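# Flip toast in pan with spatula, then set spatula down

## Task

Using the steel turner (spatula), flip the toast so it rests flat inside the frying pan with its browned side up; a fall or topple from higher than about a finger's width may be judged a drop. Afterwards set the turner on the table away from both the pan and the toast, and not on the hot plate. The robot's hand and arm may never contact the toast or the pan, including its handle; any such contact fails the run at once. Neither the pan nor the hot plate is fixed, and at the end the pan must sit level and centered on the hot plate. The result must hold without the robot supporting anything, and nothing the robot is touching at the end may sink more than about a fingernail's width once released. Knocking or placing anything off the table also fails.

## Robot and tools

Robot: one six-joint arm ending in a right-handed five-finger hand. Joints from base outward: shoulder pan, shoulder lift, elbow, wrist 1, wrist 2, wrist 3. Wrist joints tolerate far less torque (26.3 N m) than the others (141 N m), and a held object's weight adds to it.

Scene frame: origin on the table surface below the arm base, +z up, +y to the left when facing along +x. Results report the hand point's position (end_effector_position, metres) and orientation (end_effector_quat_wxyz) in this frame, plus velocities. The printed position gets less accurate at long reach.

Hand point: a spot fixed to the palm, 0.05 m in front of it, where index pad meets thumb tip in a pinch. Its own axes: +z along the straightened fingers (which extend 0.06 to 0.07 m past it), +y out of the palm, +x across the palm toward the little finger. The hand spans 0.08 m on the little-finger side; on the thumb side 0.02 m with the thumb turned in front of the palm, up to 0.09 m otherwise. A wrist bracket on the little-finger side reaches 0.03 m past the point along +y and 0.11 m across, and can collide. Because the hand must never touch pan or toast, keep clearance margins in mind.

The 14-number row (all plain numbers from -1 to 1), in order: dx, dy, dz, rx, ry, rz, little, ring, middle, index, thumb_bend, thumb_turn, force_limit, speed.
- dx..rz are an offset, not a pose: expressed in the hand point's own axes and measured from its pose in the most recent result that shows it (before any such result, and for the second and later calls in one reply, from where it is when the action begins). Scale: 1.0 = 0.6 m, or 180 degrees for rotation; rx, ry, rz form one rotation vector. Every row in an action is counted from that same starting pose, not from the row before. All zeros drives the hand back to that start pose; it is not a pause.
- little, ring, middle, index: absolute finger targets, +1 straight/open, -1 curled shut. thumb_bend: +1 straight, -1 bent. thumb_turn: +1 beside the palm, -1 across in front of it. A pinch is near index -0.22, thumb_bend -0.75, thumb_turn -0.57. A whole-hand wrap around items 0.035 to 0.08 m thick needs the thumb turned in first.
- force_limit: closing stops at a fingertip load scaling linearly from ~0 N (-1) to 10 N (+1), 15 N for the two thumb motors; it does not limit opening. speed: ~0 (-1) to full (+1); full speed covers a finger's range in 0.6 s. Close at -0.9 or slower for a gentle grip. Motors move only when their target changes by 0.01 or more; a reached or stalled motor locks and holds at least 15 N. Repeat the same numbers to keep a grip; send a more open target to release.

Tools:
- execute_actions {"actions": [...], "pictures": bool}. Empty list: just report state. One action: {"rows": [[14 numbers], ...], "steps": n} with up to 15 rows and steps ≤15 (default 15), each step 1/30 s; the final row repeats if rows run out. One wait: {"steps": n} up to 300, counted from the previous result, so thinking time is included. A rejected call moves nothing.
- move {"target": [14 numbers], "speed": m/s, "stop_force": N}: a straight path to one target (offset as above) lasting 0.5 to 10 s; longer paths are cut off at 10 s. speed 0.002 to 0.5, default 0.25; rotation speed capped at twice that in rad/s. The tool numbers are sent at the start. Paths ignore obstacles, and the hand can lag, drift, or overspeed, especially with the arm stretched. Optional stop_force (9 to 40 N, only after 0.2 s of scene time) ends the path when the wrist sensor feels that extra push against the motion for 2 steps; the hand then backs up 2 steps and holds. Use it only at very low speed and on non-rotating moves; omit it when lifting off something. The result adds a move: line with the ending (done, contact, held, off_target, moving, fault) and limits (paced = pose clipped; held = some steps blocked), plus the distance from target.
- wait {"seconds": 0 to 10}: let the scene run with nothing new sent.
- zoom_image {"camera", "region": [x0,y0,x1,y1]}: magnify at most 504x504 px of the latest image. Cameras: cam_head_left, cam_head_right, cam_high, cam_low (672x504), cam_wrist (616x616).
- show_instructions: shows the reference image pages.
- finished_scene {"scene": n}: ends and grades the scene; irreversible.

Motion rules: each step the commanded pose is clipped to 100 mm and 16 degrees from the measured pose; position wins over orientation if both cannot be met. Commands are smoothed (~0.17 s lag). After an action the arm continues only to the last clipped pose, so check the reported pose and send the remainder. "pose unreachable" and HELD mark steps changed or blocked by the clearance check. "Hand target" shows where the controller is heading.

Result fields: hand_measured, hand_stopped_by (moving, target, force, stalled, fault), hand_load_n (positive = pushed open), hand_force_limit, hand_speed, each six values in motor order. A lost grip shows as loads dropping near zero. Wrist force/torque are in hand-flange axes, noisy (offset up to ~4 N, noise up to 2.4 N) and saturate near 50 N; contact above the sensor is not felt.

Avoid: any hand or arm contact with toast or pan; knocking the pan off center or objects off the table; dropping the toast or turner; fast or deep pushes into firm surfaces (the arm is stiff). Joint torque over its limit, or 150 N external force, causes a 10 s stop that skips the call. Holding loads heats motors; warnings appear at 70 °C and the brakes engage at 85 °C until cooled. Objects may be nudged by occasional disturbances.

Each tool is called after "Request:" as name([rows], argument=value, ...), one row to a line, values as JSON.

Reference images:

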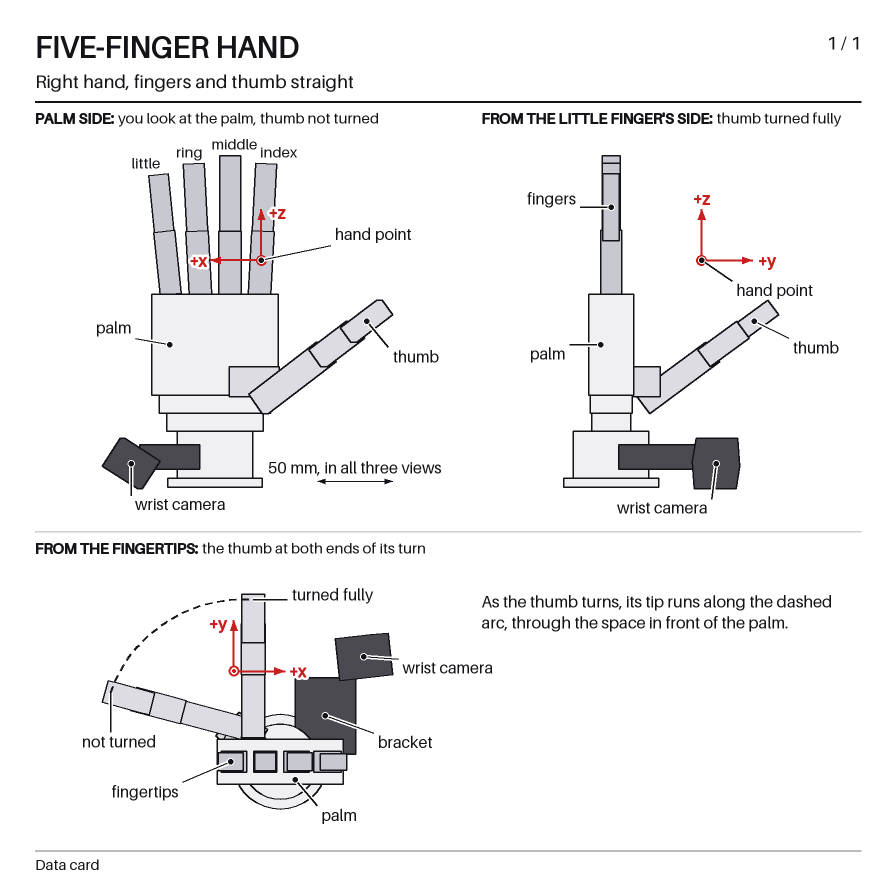

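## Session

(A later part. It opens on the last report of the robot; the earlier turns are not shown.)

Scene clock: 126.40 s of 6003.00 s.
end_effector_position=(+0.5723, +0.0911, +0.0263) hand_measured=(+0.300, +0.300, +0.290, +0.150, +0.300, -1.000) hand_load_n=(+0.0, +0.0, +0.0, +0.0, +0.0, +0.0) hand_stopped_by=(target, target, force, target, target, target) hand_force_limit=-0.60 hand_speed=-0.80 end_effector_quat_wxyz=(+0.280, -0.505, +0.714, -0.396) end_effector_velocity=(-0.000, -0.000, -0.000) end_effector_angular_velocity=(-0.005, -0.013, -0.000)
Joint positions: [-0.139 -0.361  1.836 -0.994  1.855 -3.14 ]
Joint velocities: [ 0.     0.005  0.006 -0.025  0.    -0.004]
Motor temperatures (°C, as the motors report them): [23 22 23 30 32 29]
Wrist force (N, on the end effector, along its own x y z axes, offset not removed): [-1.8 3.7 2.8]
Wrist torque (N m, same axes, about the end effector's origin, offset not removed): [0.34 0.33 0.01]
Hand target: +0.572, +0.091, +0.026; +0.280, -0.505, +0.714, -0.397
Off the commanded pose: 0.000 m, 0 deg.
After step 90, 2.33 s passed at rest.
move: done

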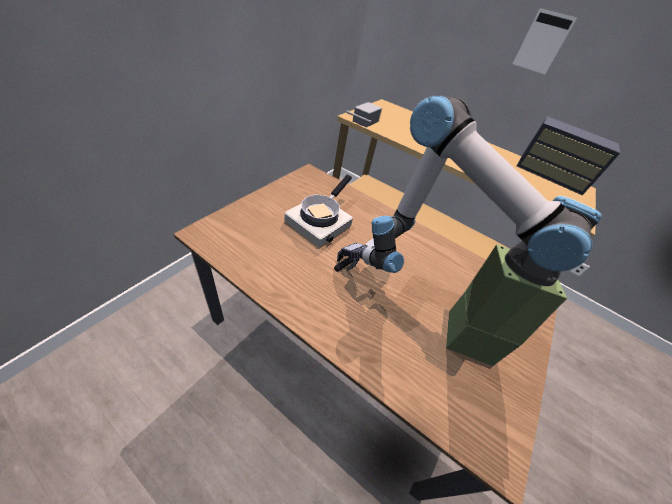

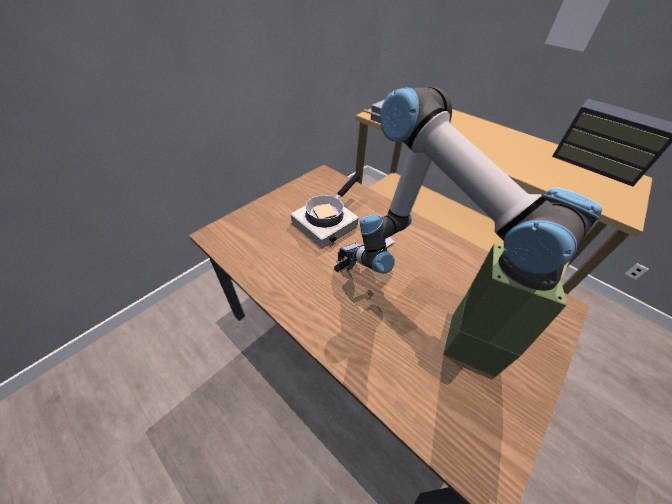

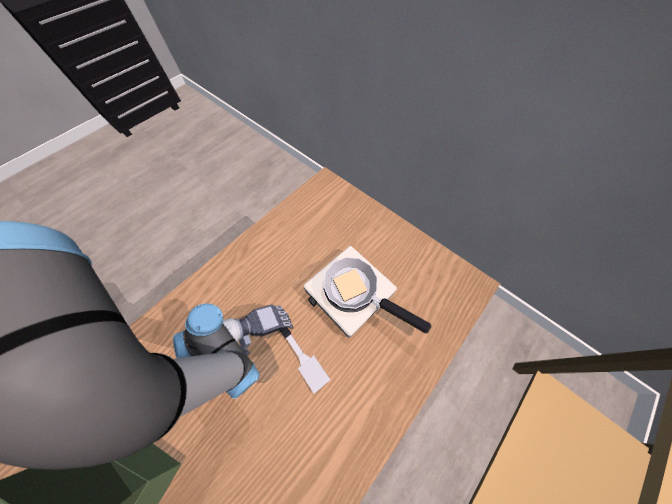

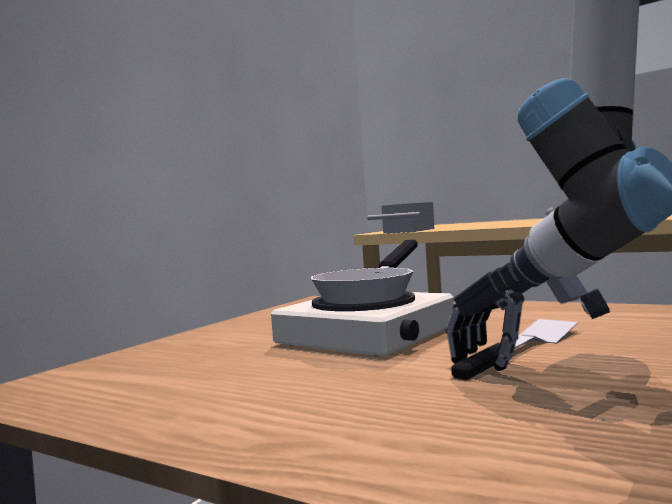

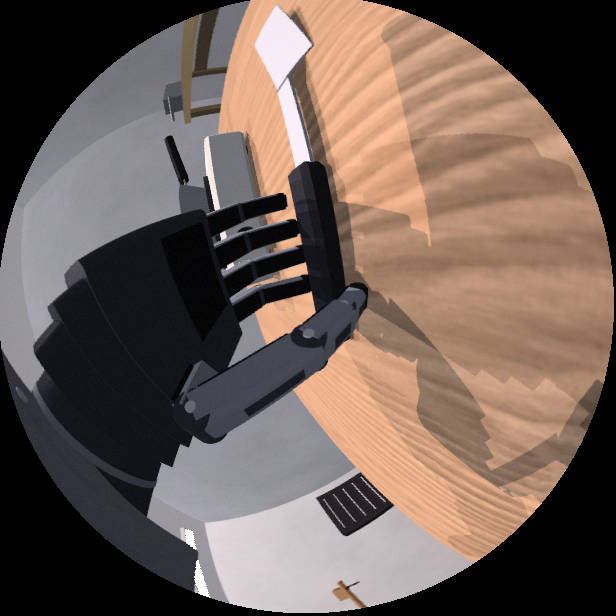

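Request:
move(target=[0,0.0057,0.0035,0,0,0,0.1,0.1,0.1,0.1,0.0,-1,-0.6,-0.6], speed=0.004, stop_force=9)

Request:
zoom_image(camera="cam_low", region=[420, 270, 560, 390])

Scene clock: 131.33 s of 6003.00 s.
end_effector_position=(+0.5724, +0.0911, +0.0225) hand_measured=(+0.100, +0.100, +0.100, +0.100, +0.002, -1.000) hand_load_n=(+2.0, +0.0, -0.5, +0.0, +1.5, -0.5) hand_stopped_by=(target, target, target, target, target, target) hand_force_limit=-0.60 hand_speed=-0.60 end_effector_quat_wxyz=(+0.280, -0.505, +0.714, -0.396) end_effector_velocity=(-0.000, -0.000, +0.000) end_effector_angular_velocity=(-0.001, +0.001, -0.001)
Joint positions: [-0.141 -0.352  1.83  -0.998  1.854 -3.141]
Joint velocities: [-0.    -0.001  0.001 -0.     0.001 -0.001]
Motor temperatures (°C, as the motors report them): [23 22 23 30 32 29]
Wrist force (N, on the end effector, along its own x y z axes, offset not removed): [0.3 -7.7 -6.6]
Wrist torque (N m, same axes, about the end effector's origin, offset not removed): [0.51 -0.10 -0.28]
Hand target: +0.572, +0.091, +0.023; +0.280, -0.505, +0.714, -0.396
Off the commanded pose: 0.000 m, 0 deg.
After step 90, 0.60 s passed at rest.
move: contact

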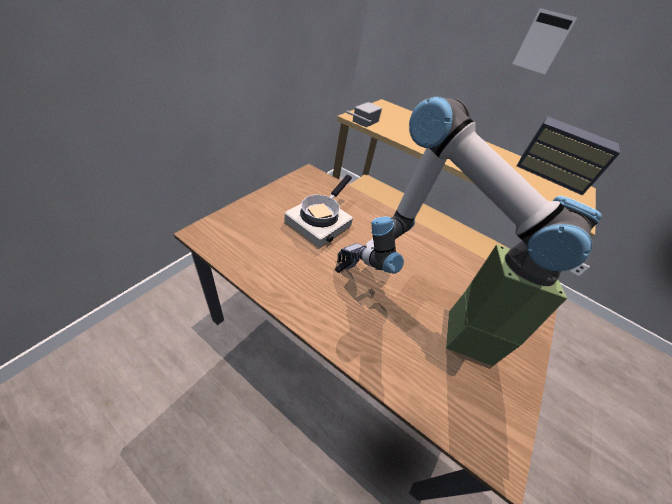

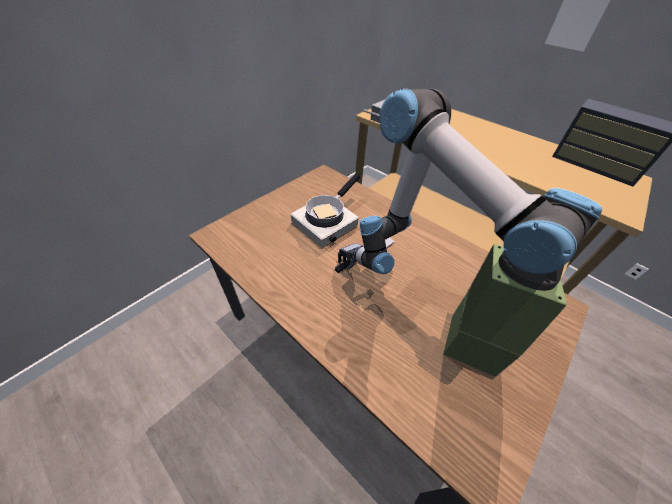

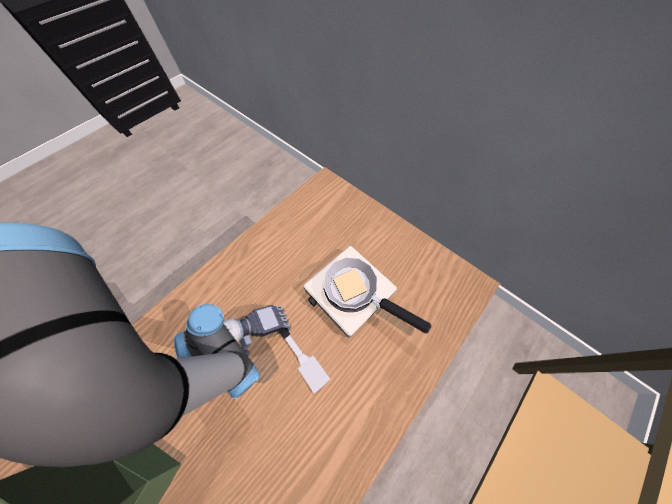

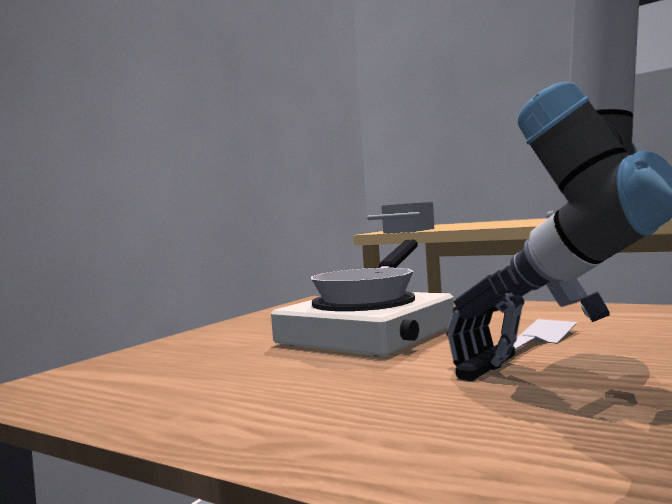

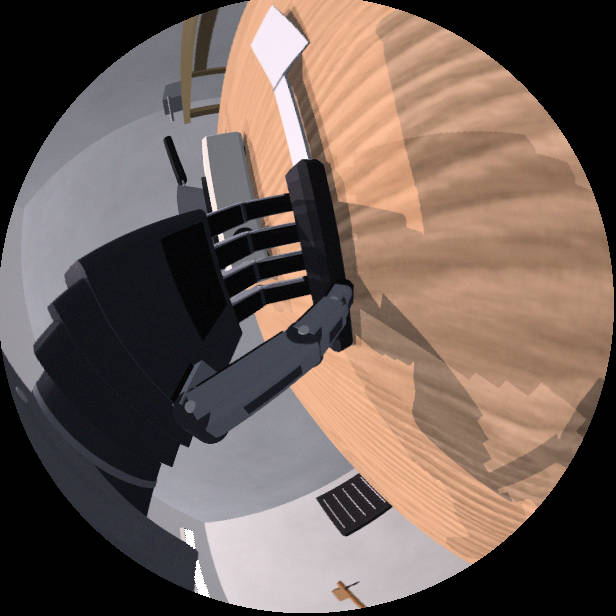

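Region (420, 270, 560, 390) of cam_low's 672x504 image, scaled by 3.600, with more detail than that image has; it fills the top 432 rows of this view, and the rest is white.

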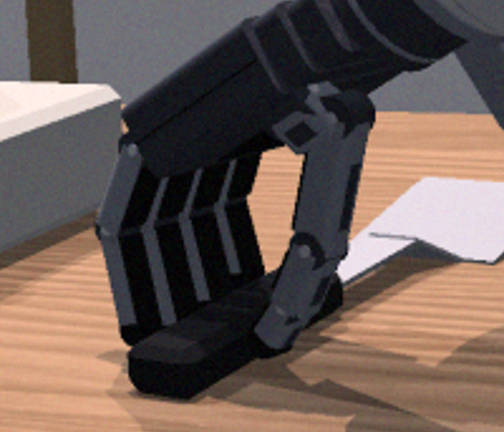

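Request:
move(target=[0,-0.001,0,0.044,0,0,0.15,0.1,0.1,0.1,0.35,-1,-0.6,0], speed=0.03)

Request:
zoom_image(camera="cam_low", region=[420, 270, 560, 390])

Scene clock: 138.30 s of 6003.00 s.
end_effector_position=(+0.5727, +0.0910, +0.0231) hand_measured=(+0.150, +0.100, +0.100, +0.100, +0.346, -1.000) hand_load_n=(+0.0, +0.0, +0.0, +0.0, -7.5, -3.5) hand_stopped_by=(target, target, target, target, target, target) hand_force_limit=-0.60 hand_speed=0.00 end_effector_quat_wxyz=(+0.314, -0.485, +0.685, -0.444) end_effector_velocity=(-0.000, -0.000, -0.000) end_effector_angular_velocity=(-0.005, -0.013, -0.001)
Joint positions: [-0.136 -0.302  1.882 -1.242  1.855 -3.179]
Joint velocities: [-0.     0.007  0.004 -0.026 -0.    -0.005]
Motor temperatures (°C, as the motors report them): [23 22 23 30 32 29]
Wrist force (N, on the end effector, along its own x y z axes, offset not removed): [-2.7 -46.2 -39.6]
Wrist torque (N m, same axes, about the end effector's origin, offset not removed): [-2.44 0.68 -0.72]
Hand target: +0.573, +0.091, +0.023; +0.314, -0.484, +0.685, -0.444
Off the commanded pose: 0.000 m, 0 deg.
After step 90, 1.43 s passed at rest.
move: done

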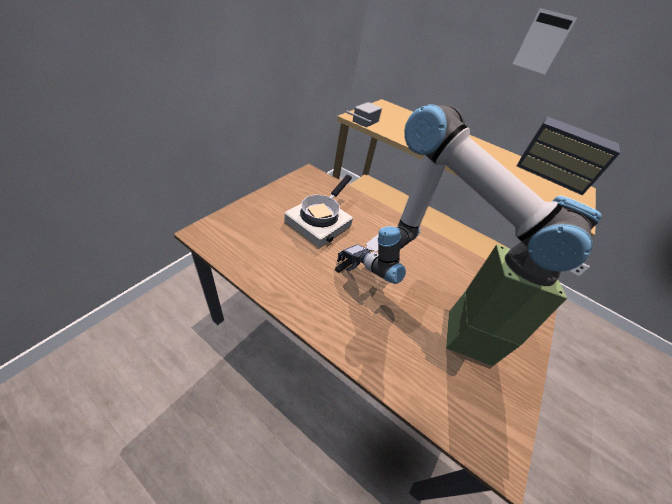

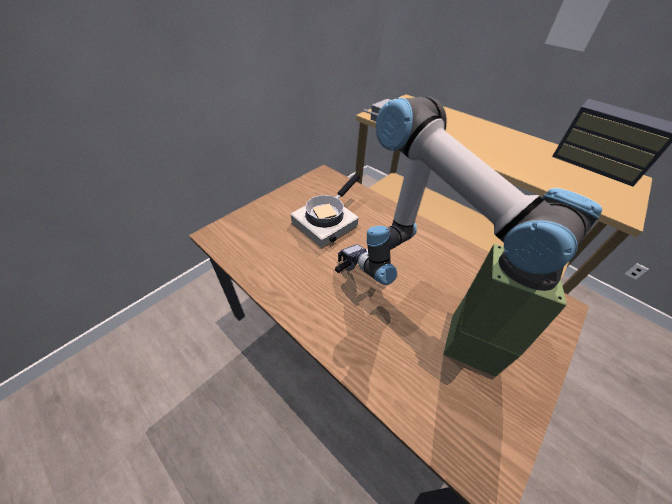

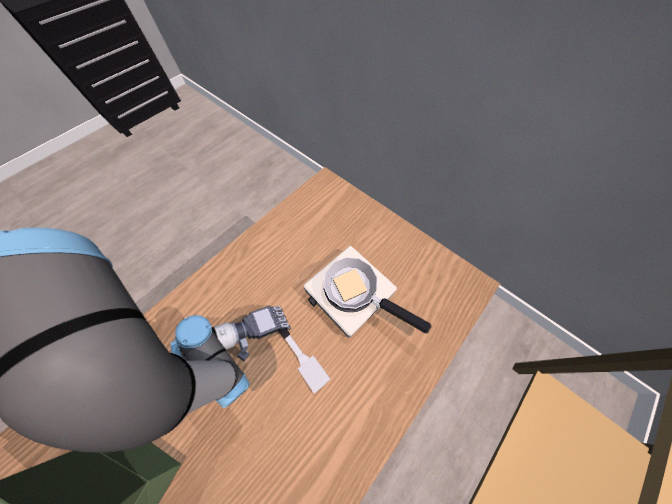

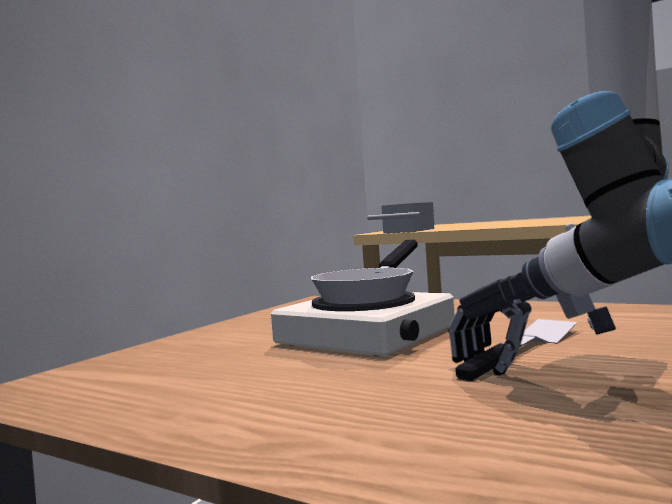

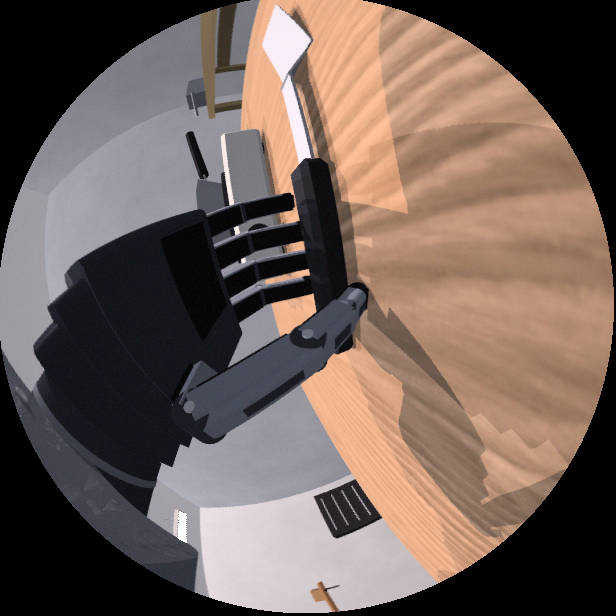

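Region (420, 270, 560, 390) of cam_low's 672x504 image, scaled by 3.600, with more detail than that image has; it fills the top 432 rows of this view, and the rest is white.

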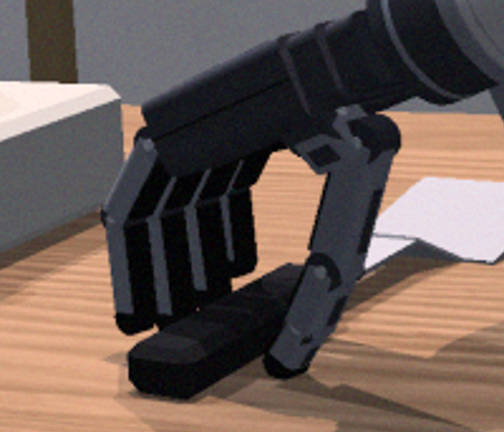

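Thumb pressing the table; bend it to relieve.

Request:
move(target=[0,0,0,0,0,0,0.15,0.1,0.05,0.05,0.05,-1,0.2,-0.7])

Request:
zoom_image(camera="cam_low", region=[420, 270, 560, 390])

Scene clock: 142.83 s of 6003.00 s.
end_effector_position=(+0.5727, +0.0910, +0.0231) hand_measured=(+0.150, +0.100, +0.050, +0.050, +0.050, -1.000) hand_load_n=(+0.0, +0.0, +0.0, +0.0, +0.0, +0.0) hand_stopped_by=(target, target, target, target, target, target) hand_force_limit=0.20 hand_speed=-0.70 end_effector_quat_wxyz=(+0.314, -0.485, +0.685, -0.444) end_effector_velocity=(-0.000, +0.000, -0.000) end_effector_angular_velocity=(-0.000, +0.001, -0.000)
Joint positions: [-0.136 -0.302  1.882 -1.242  1.855 -3.179]
Joint velocities: [ 0.     0.     0.     0.     0.001 -0.   ]
Motor temperatures (°C, as the motors report them): [23 22 23 30 32 29]
Wrist force (N, on the end effector, along its own x y z axes, offset not removed): [1.7 4.2 3.6]
Wrist torque (N m, same axes, about the end effector's origin, offset not removed): [0.32 -0.45 0.08]
Hand target: +0.573, +0.091, +0.023; +0.314, -0.485, +0.685, -0.444
Off the commanded pose: 0.000 m, 0 deg.
After step 90, 0.30 s passed at rest.
move: done

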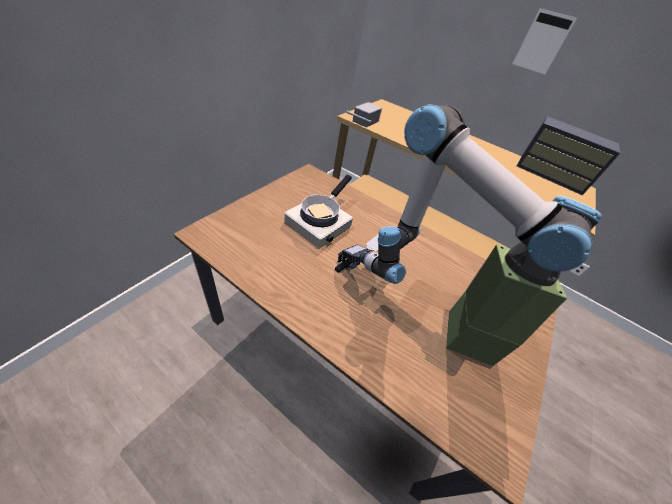

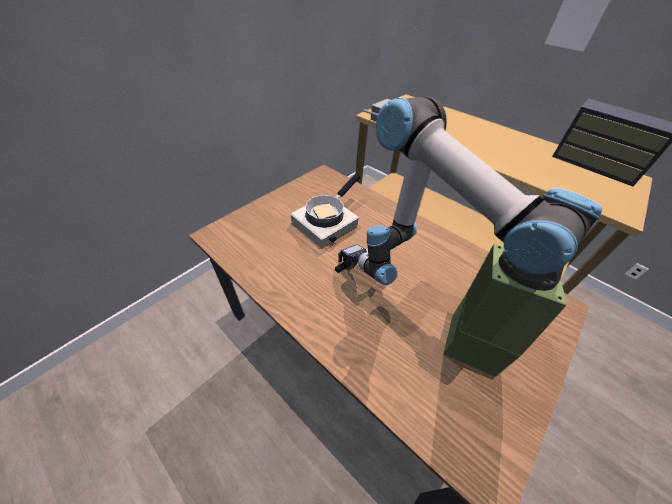

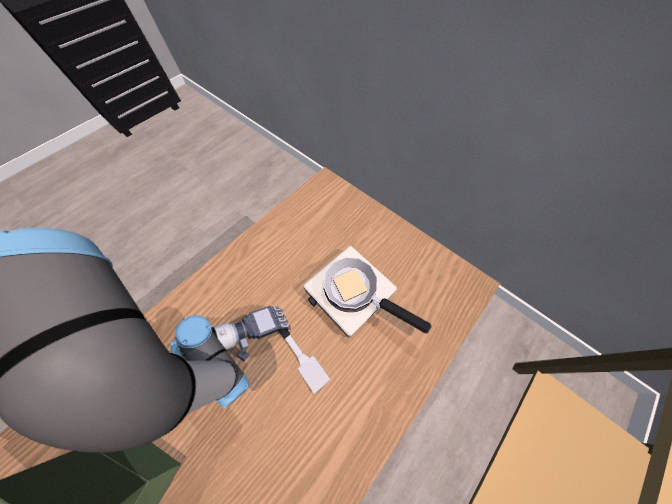

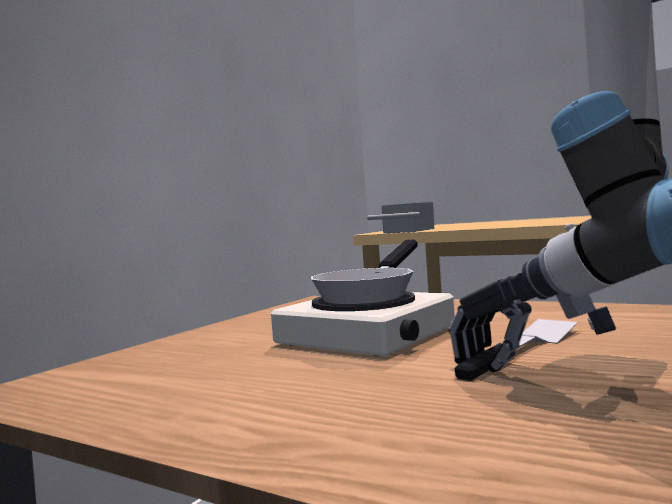

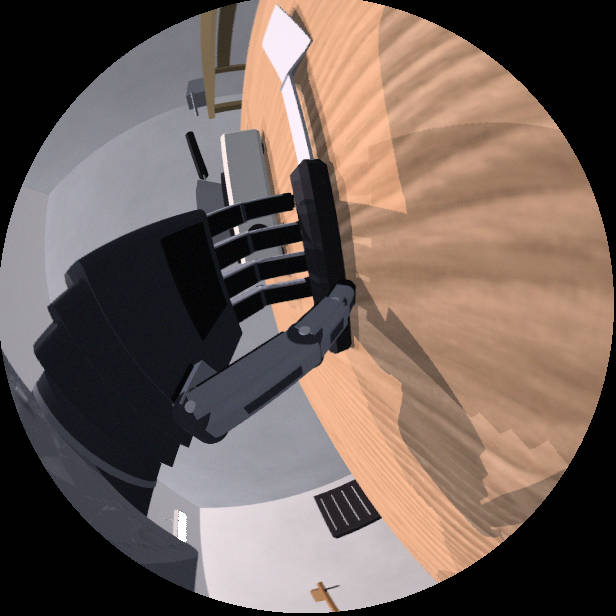

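Region (420, 270, 560, 390) of cam_low's 672x504 image, scaled by 3.600, with more detail than that image has; it fills the top 432 rows of this view, and the rest is white.

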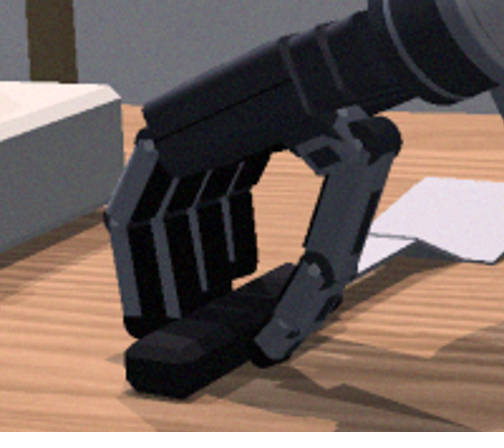

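Request:
move(target=[0,0.003,0.0013,0,0,0,0.15,0.1,0.05,0.05,0.05,-1,0.2,-0.7], speed=0.004, stop_force=9)

Request:
move(target=[0,0,0,0,0,0,0.15,0.1,-0.3,-0.3,0.05,-1,0.4,-0.9])

Request:
zoom_image(camera="cam_low", region=[420, 270, 560, 390])

Scene clock: 148.27 s of 6003.00 s.
end_effector_position=(+0.5727, +0.0910, +0.0212) hand_measured=(+0.150, +0.100, +0.050, +0.050, +0.050, -1.000) hand_load_n=(+0.0, +0.0, +0.0, +0.0, +0.0, +0.0) hand_stopped_by=(target, target, target, target, target, target) hand_force_limit=0.20 hand_speed=-0.70 end_effector_quat_wxyz=(+0.314, -0.485, +0.685, -0.444) end_effector_velocity=(-0.000, -0.001, -0.001) end_effector_angular_velocity=(-0.001, +0.001, -0.002)
Joint positions: [-0.137 -0.297  1.879 -1.243  1.854 -3.179]
Joint velocities: [-0.001  0.002 -0.001 -0.001  0.001 -0.001]
Motor temperatures (°C, as the motors report them): [23 22 23 30 32 29]
Wrist force (N, on the end effector, along its own x y z axes, offset not removed): [-4.5 2.8 4.2]
Wrist torque (N m, same axes, about the end effector's origin, offset not removed): [0.37 0.35 -0.25]
Hand target: +0.573, +0.091, +0.021; +0.314, -0.485, +0.685, -0.444
Off the commanded pose: 0.000 m, 0 deg.
After step 90, 1.73 s passed at rest.
move: done

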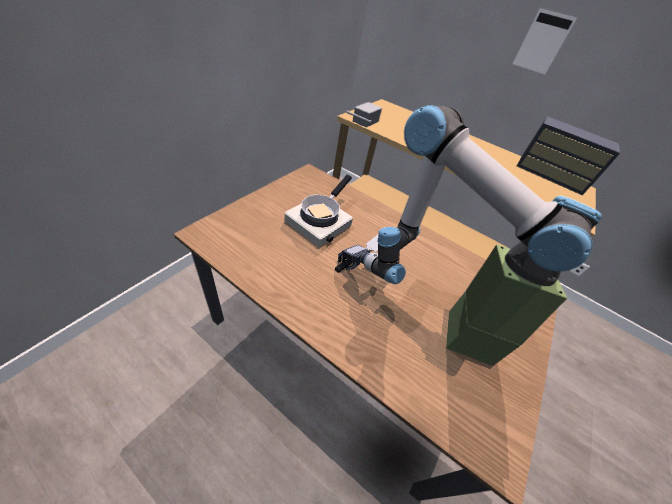

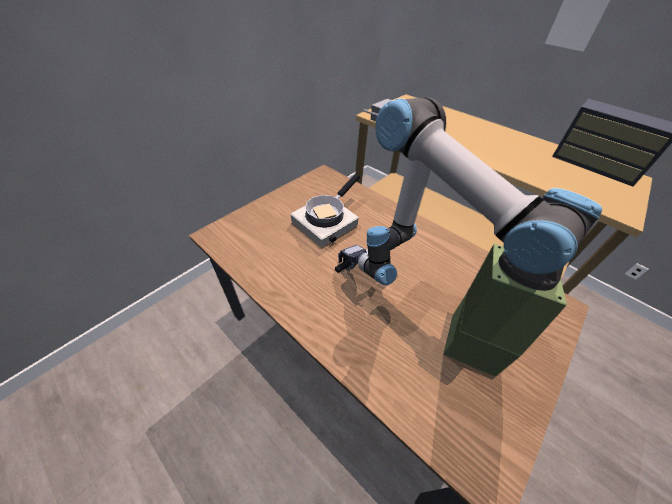

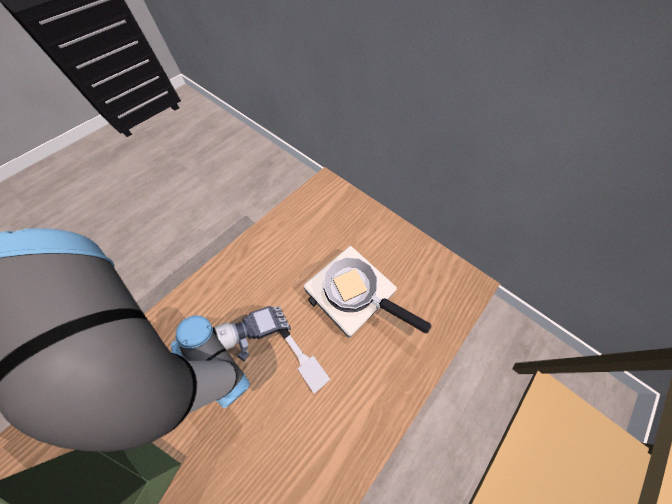

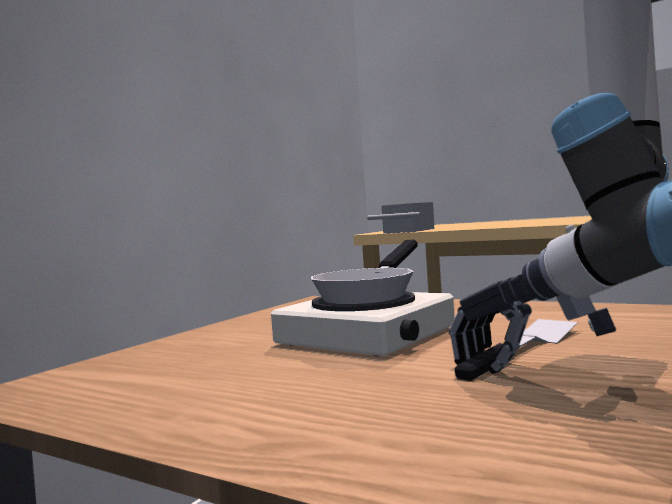

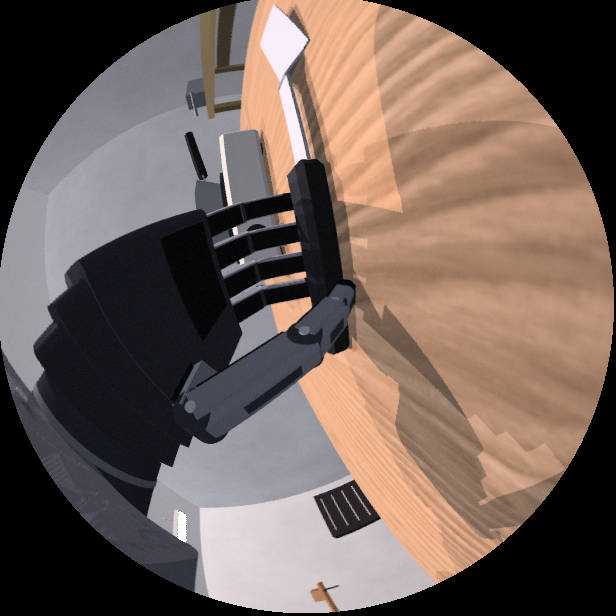

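Scene clock: 149.37 s of 6003.00 s.
end_effector_position=(+0.5728, +0.0910, +0.0213) hand_measured=(+0.150, +0.100, -0.014, -0.092, +0.054, -1.000) hand_load_n=(+0.0, +0.0, +5.0, +7.0, +6.0, +1.0) hand_stopped_by=(target, target, force, force, target, target) hand_force_limit=0.40 hand_speed=-0.90 end_effector_quat_wxyz=(+0.314, -0.485, +0.685, -0.444) end_effector_velocity=(-0.000, -0.001, -0.000) end_effector_angular_velocity=(-0.001, +0.001, -0.002)
Joint positions: [-0.137 -0.297  1.879 -1.244  1.854 -3.179]
Joint velocities: [-0.    -0.     0.     0.     0.002 -0.   ]
Motor temperatures (°C, as the motors report them): [23 22 23 30 32 29]
Wrist force (N, on the end effector, along its own x y z axes, offset not removed): [-2.2 -2.2 5.5]
Wrist torque (N m, same axes, about the end effector's origin, offset not removed): [-0.03 0.35 -0.18]
Hand target: +0.573, +0.091, +0.021; +0.314, -0.485, +0.685, -0.444
Off the commanded pose: 0.000 m, 0 deg.
move: done

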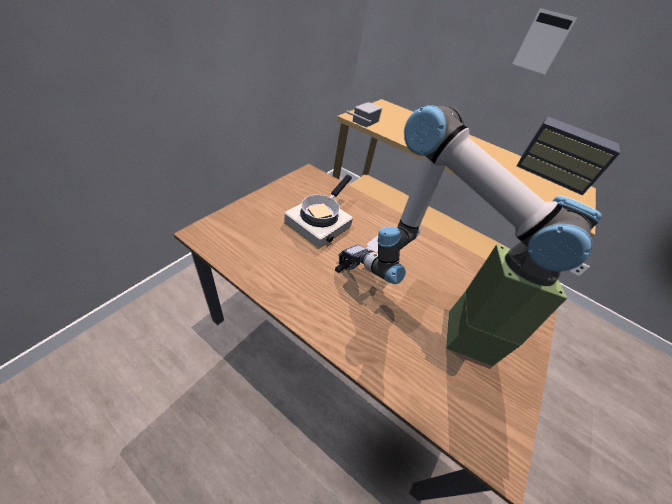

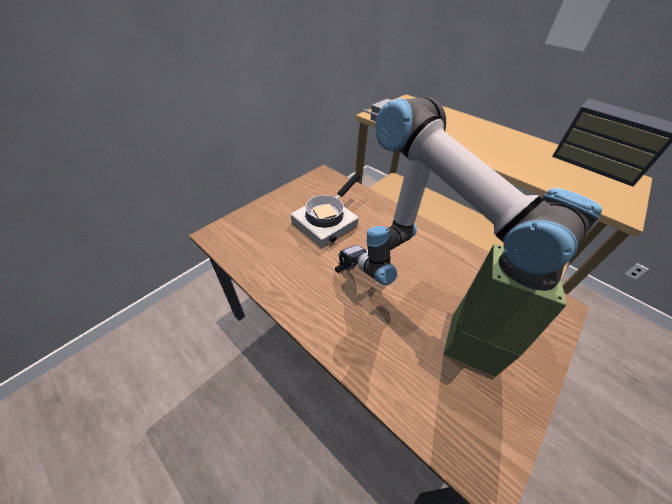

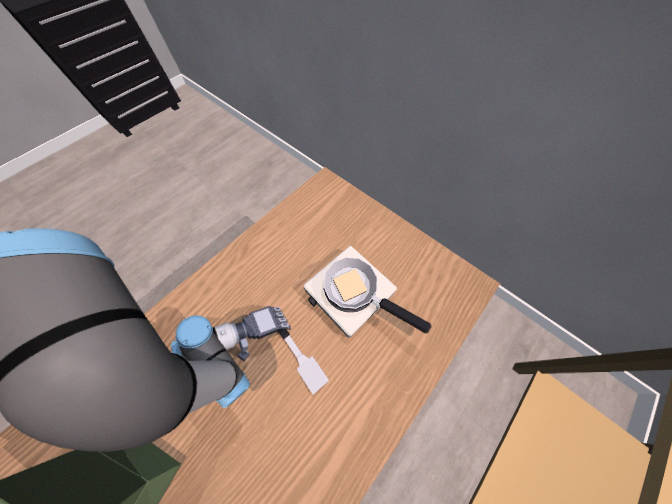

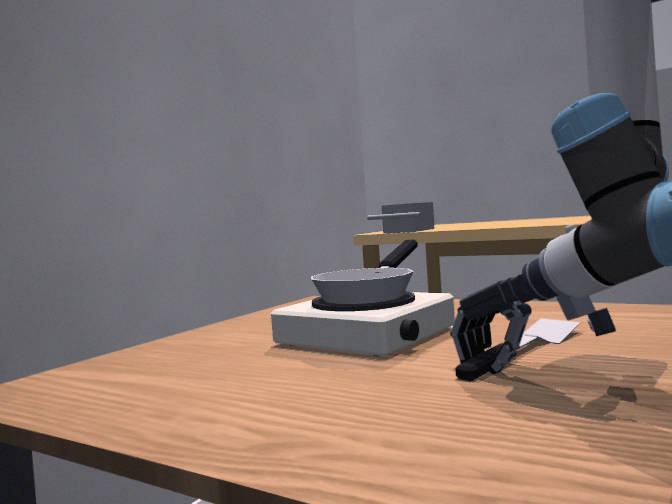

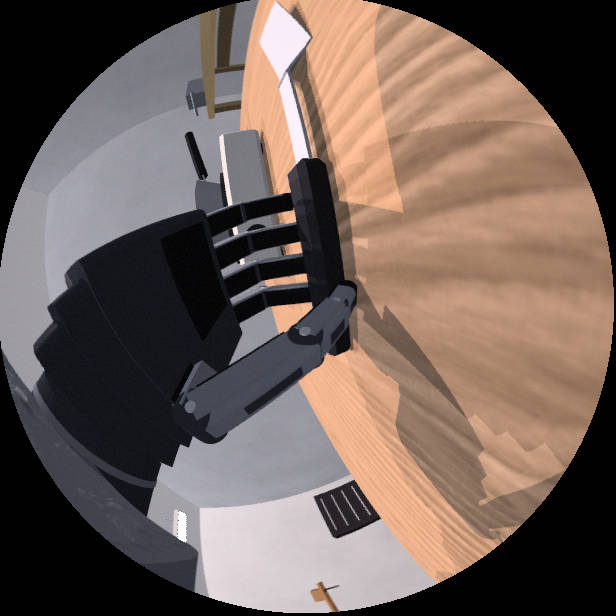

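Region (420, 270, 560, 390) of cam_low's 672x504 image, scaled by 3.600, with more detail than that image has; it fills the top 432 rows of this view, and the rest is white.

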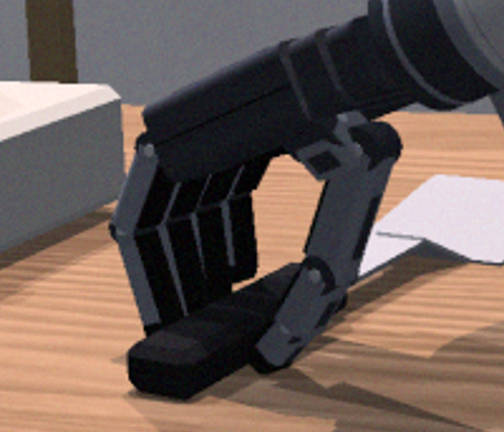

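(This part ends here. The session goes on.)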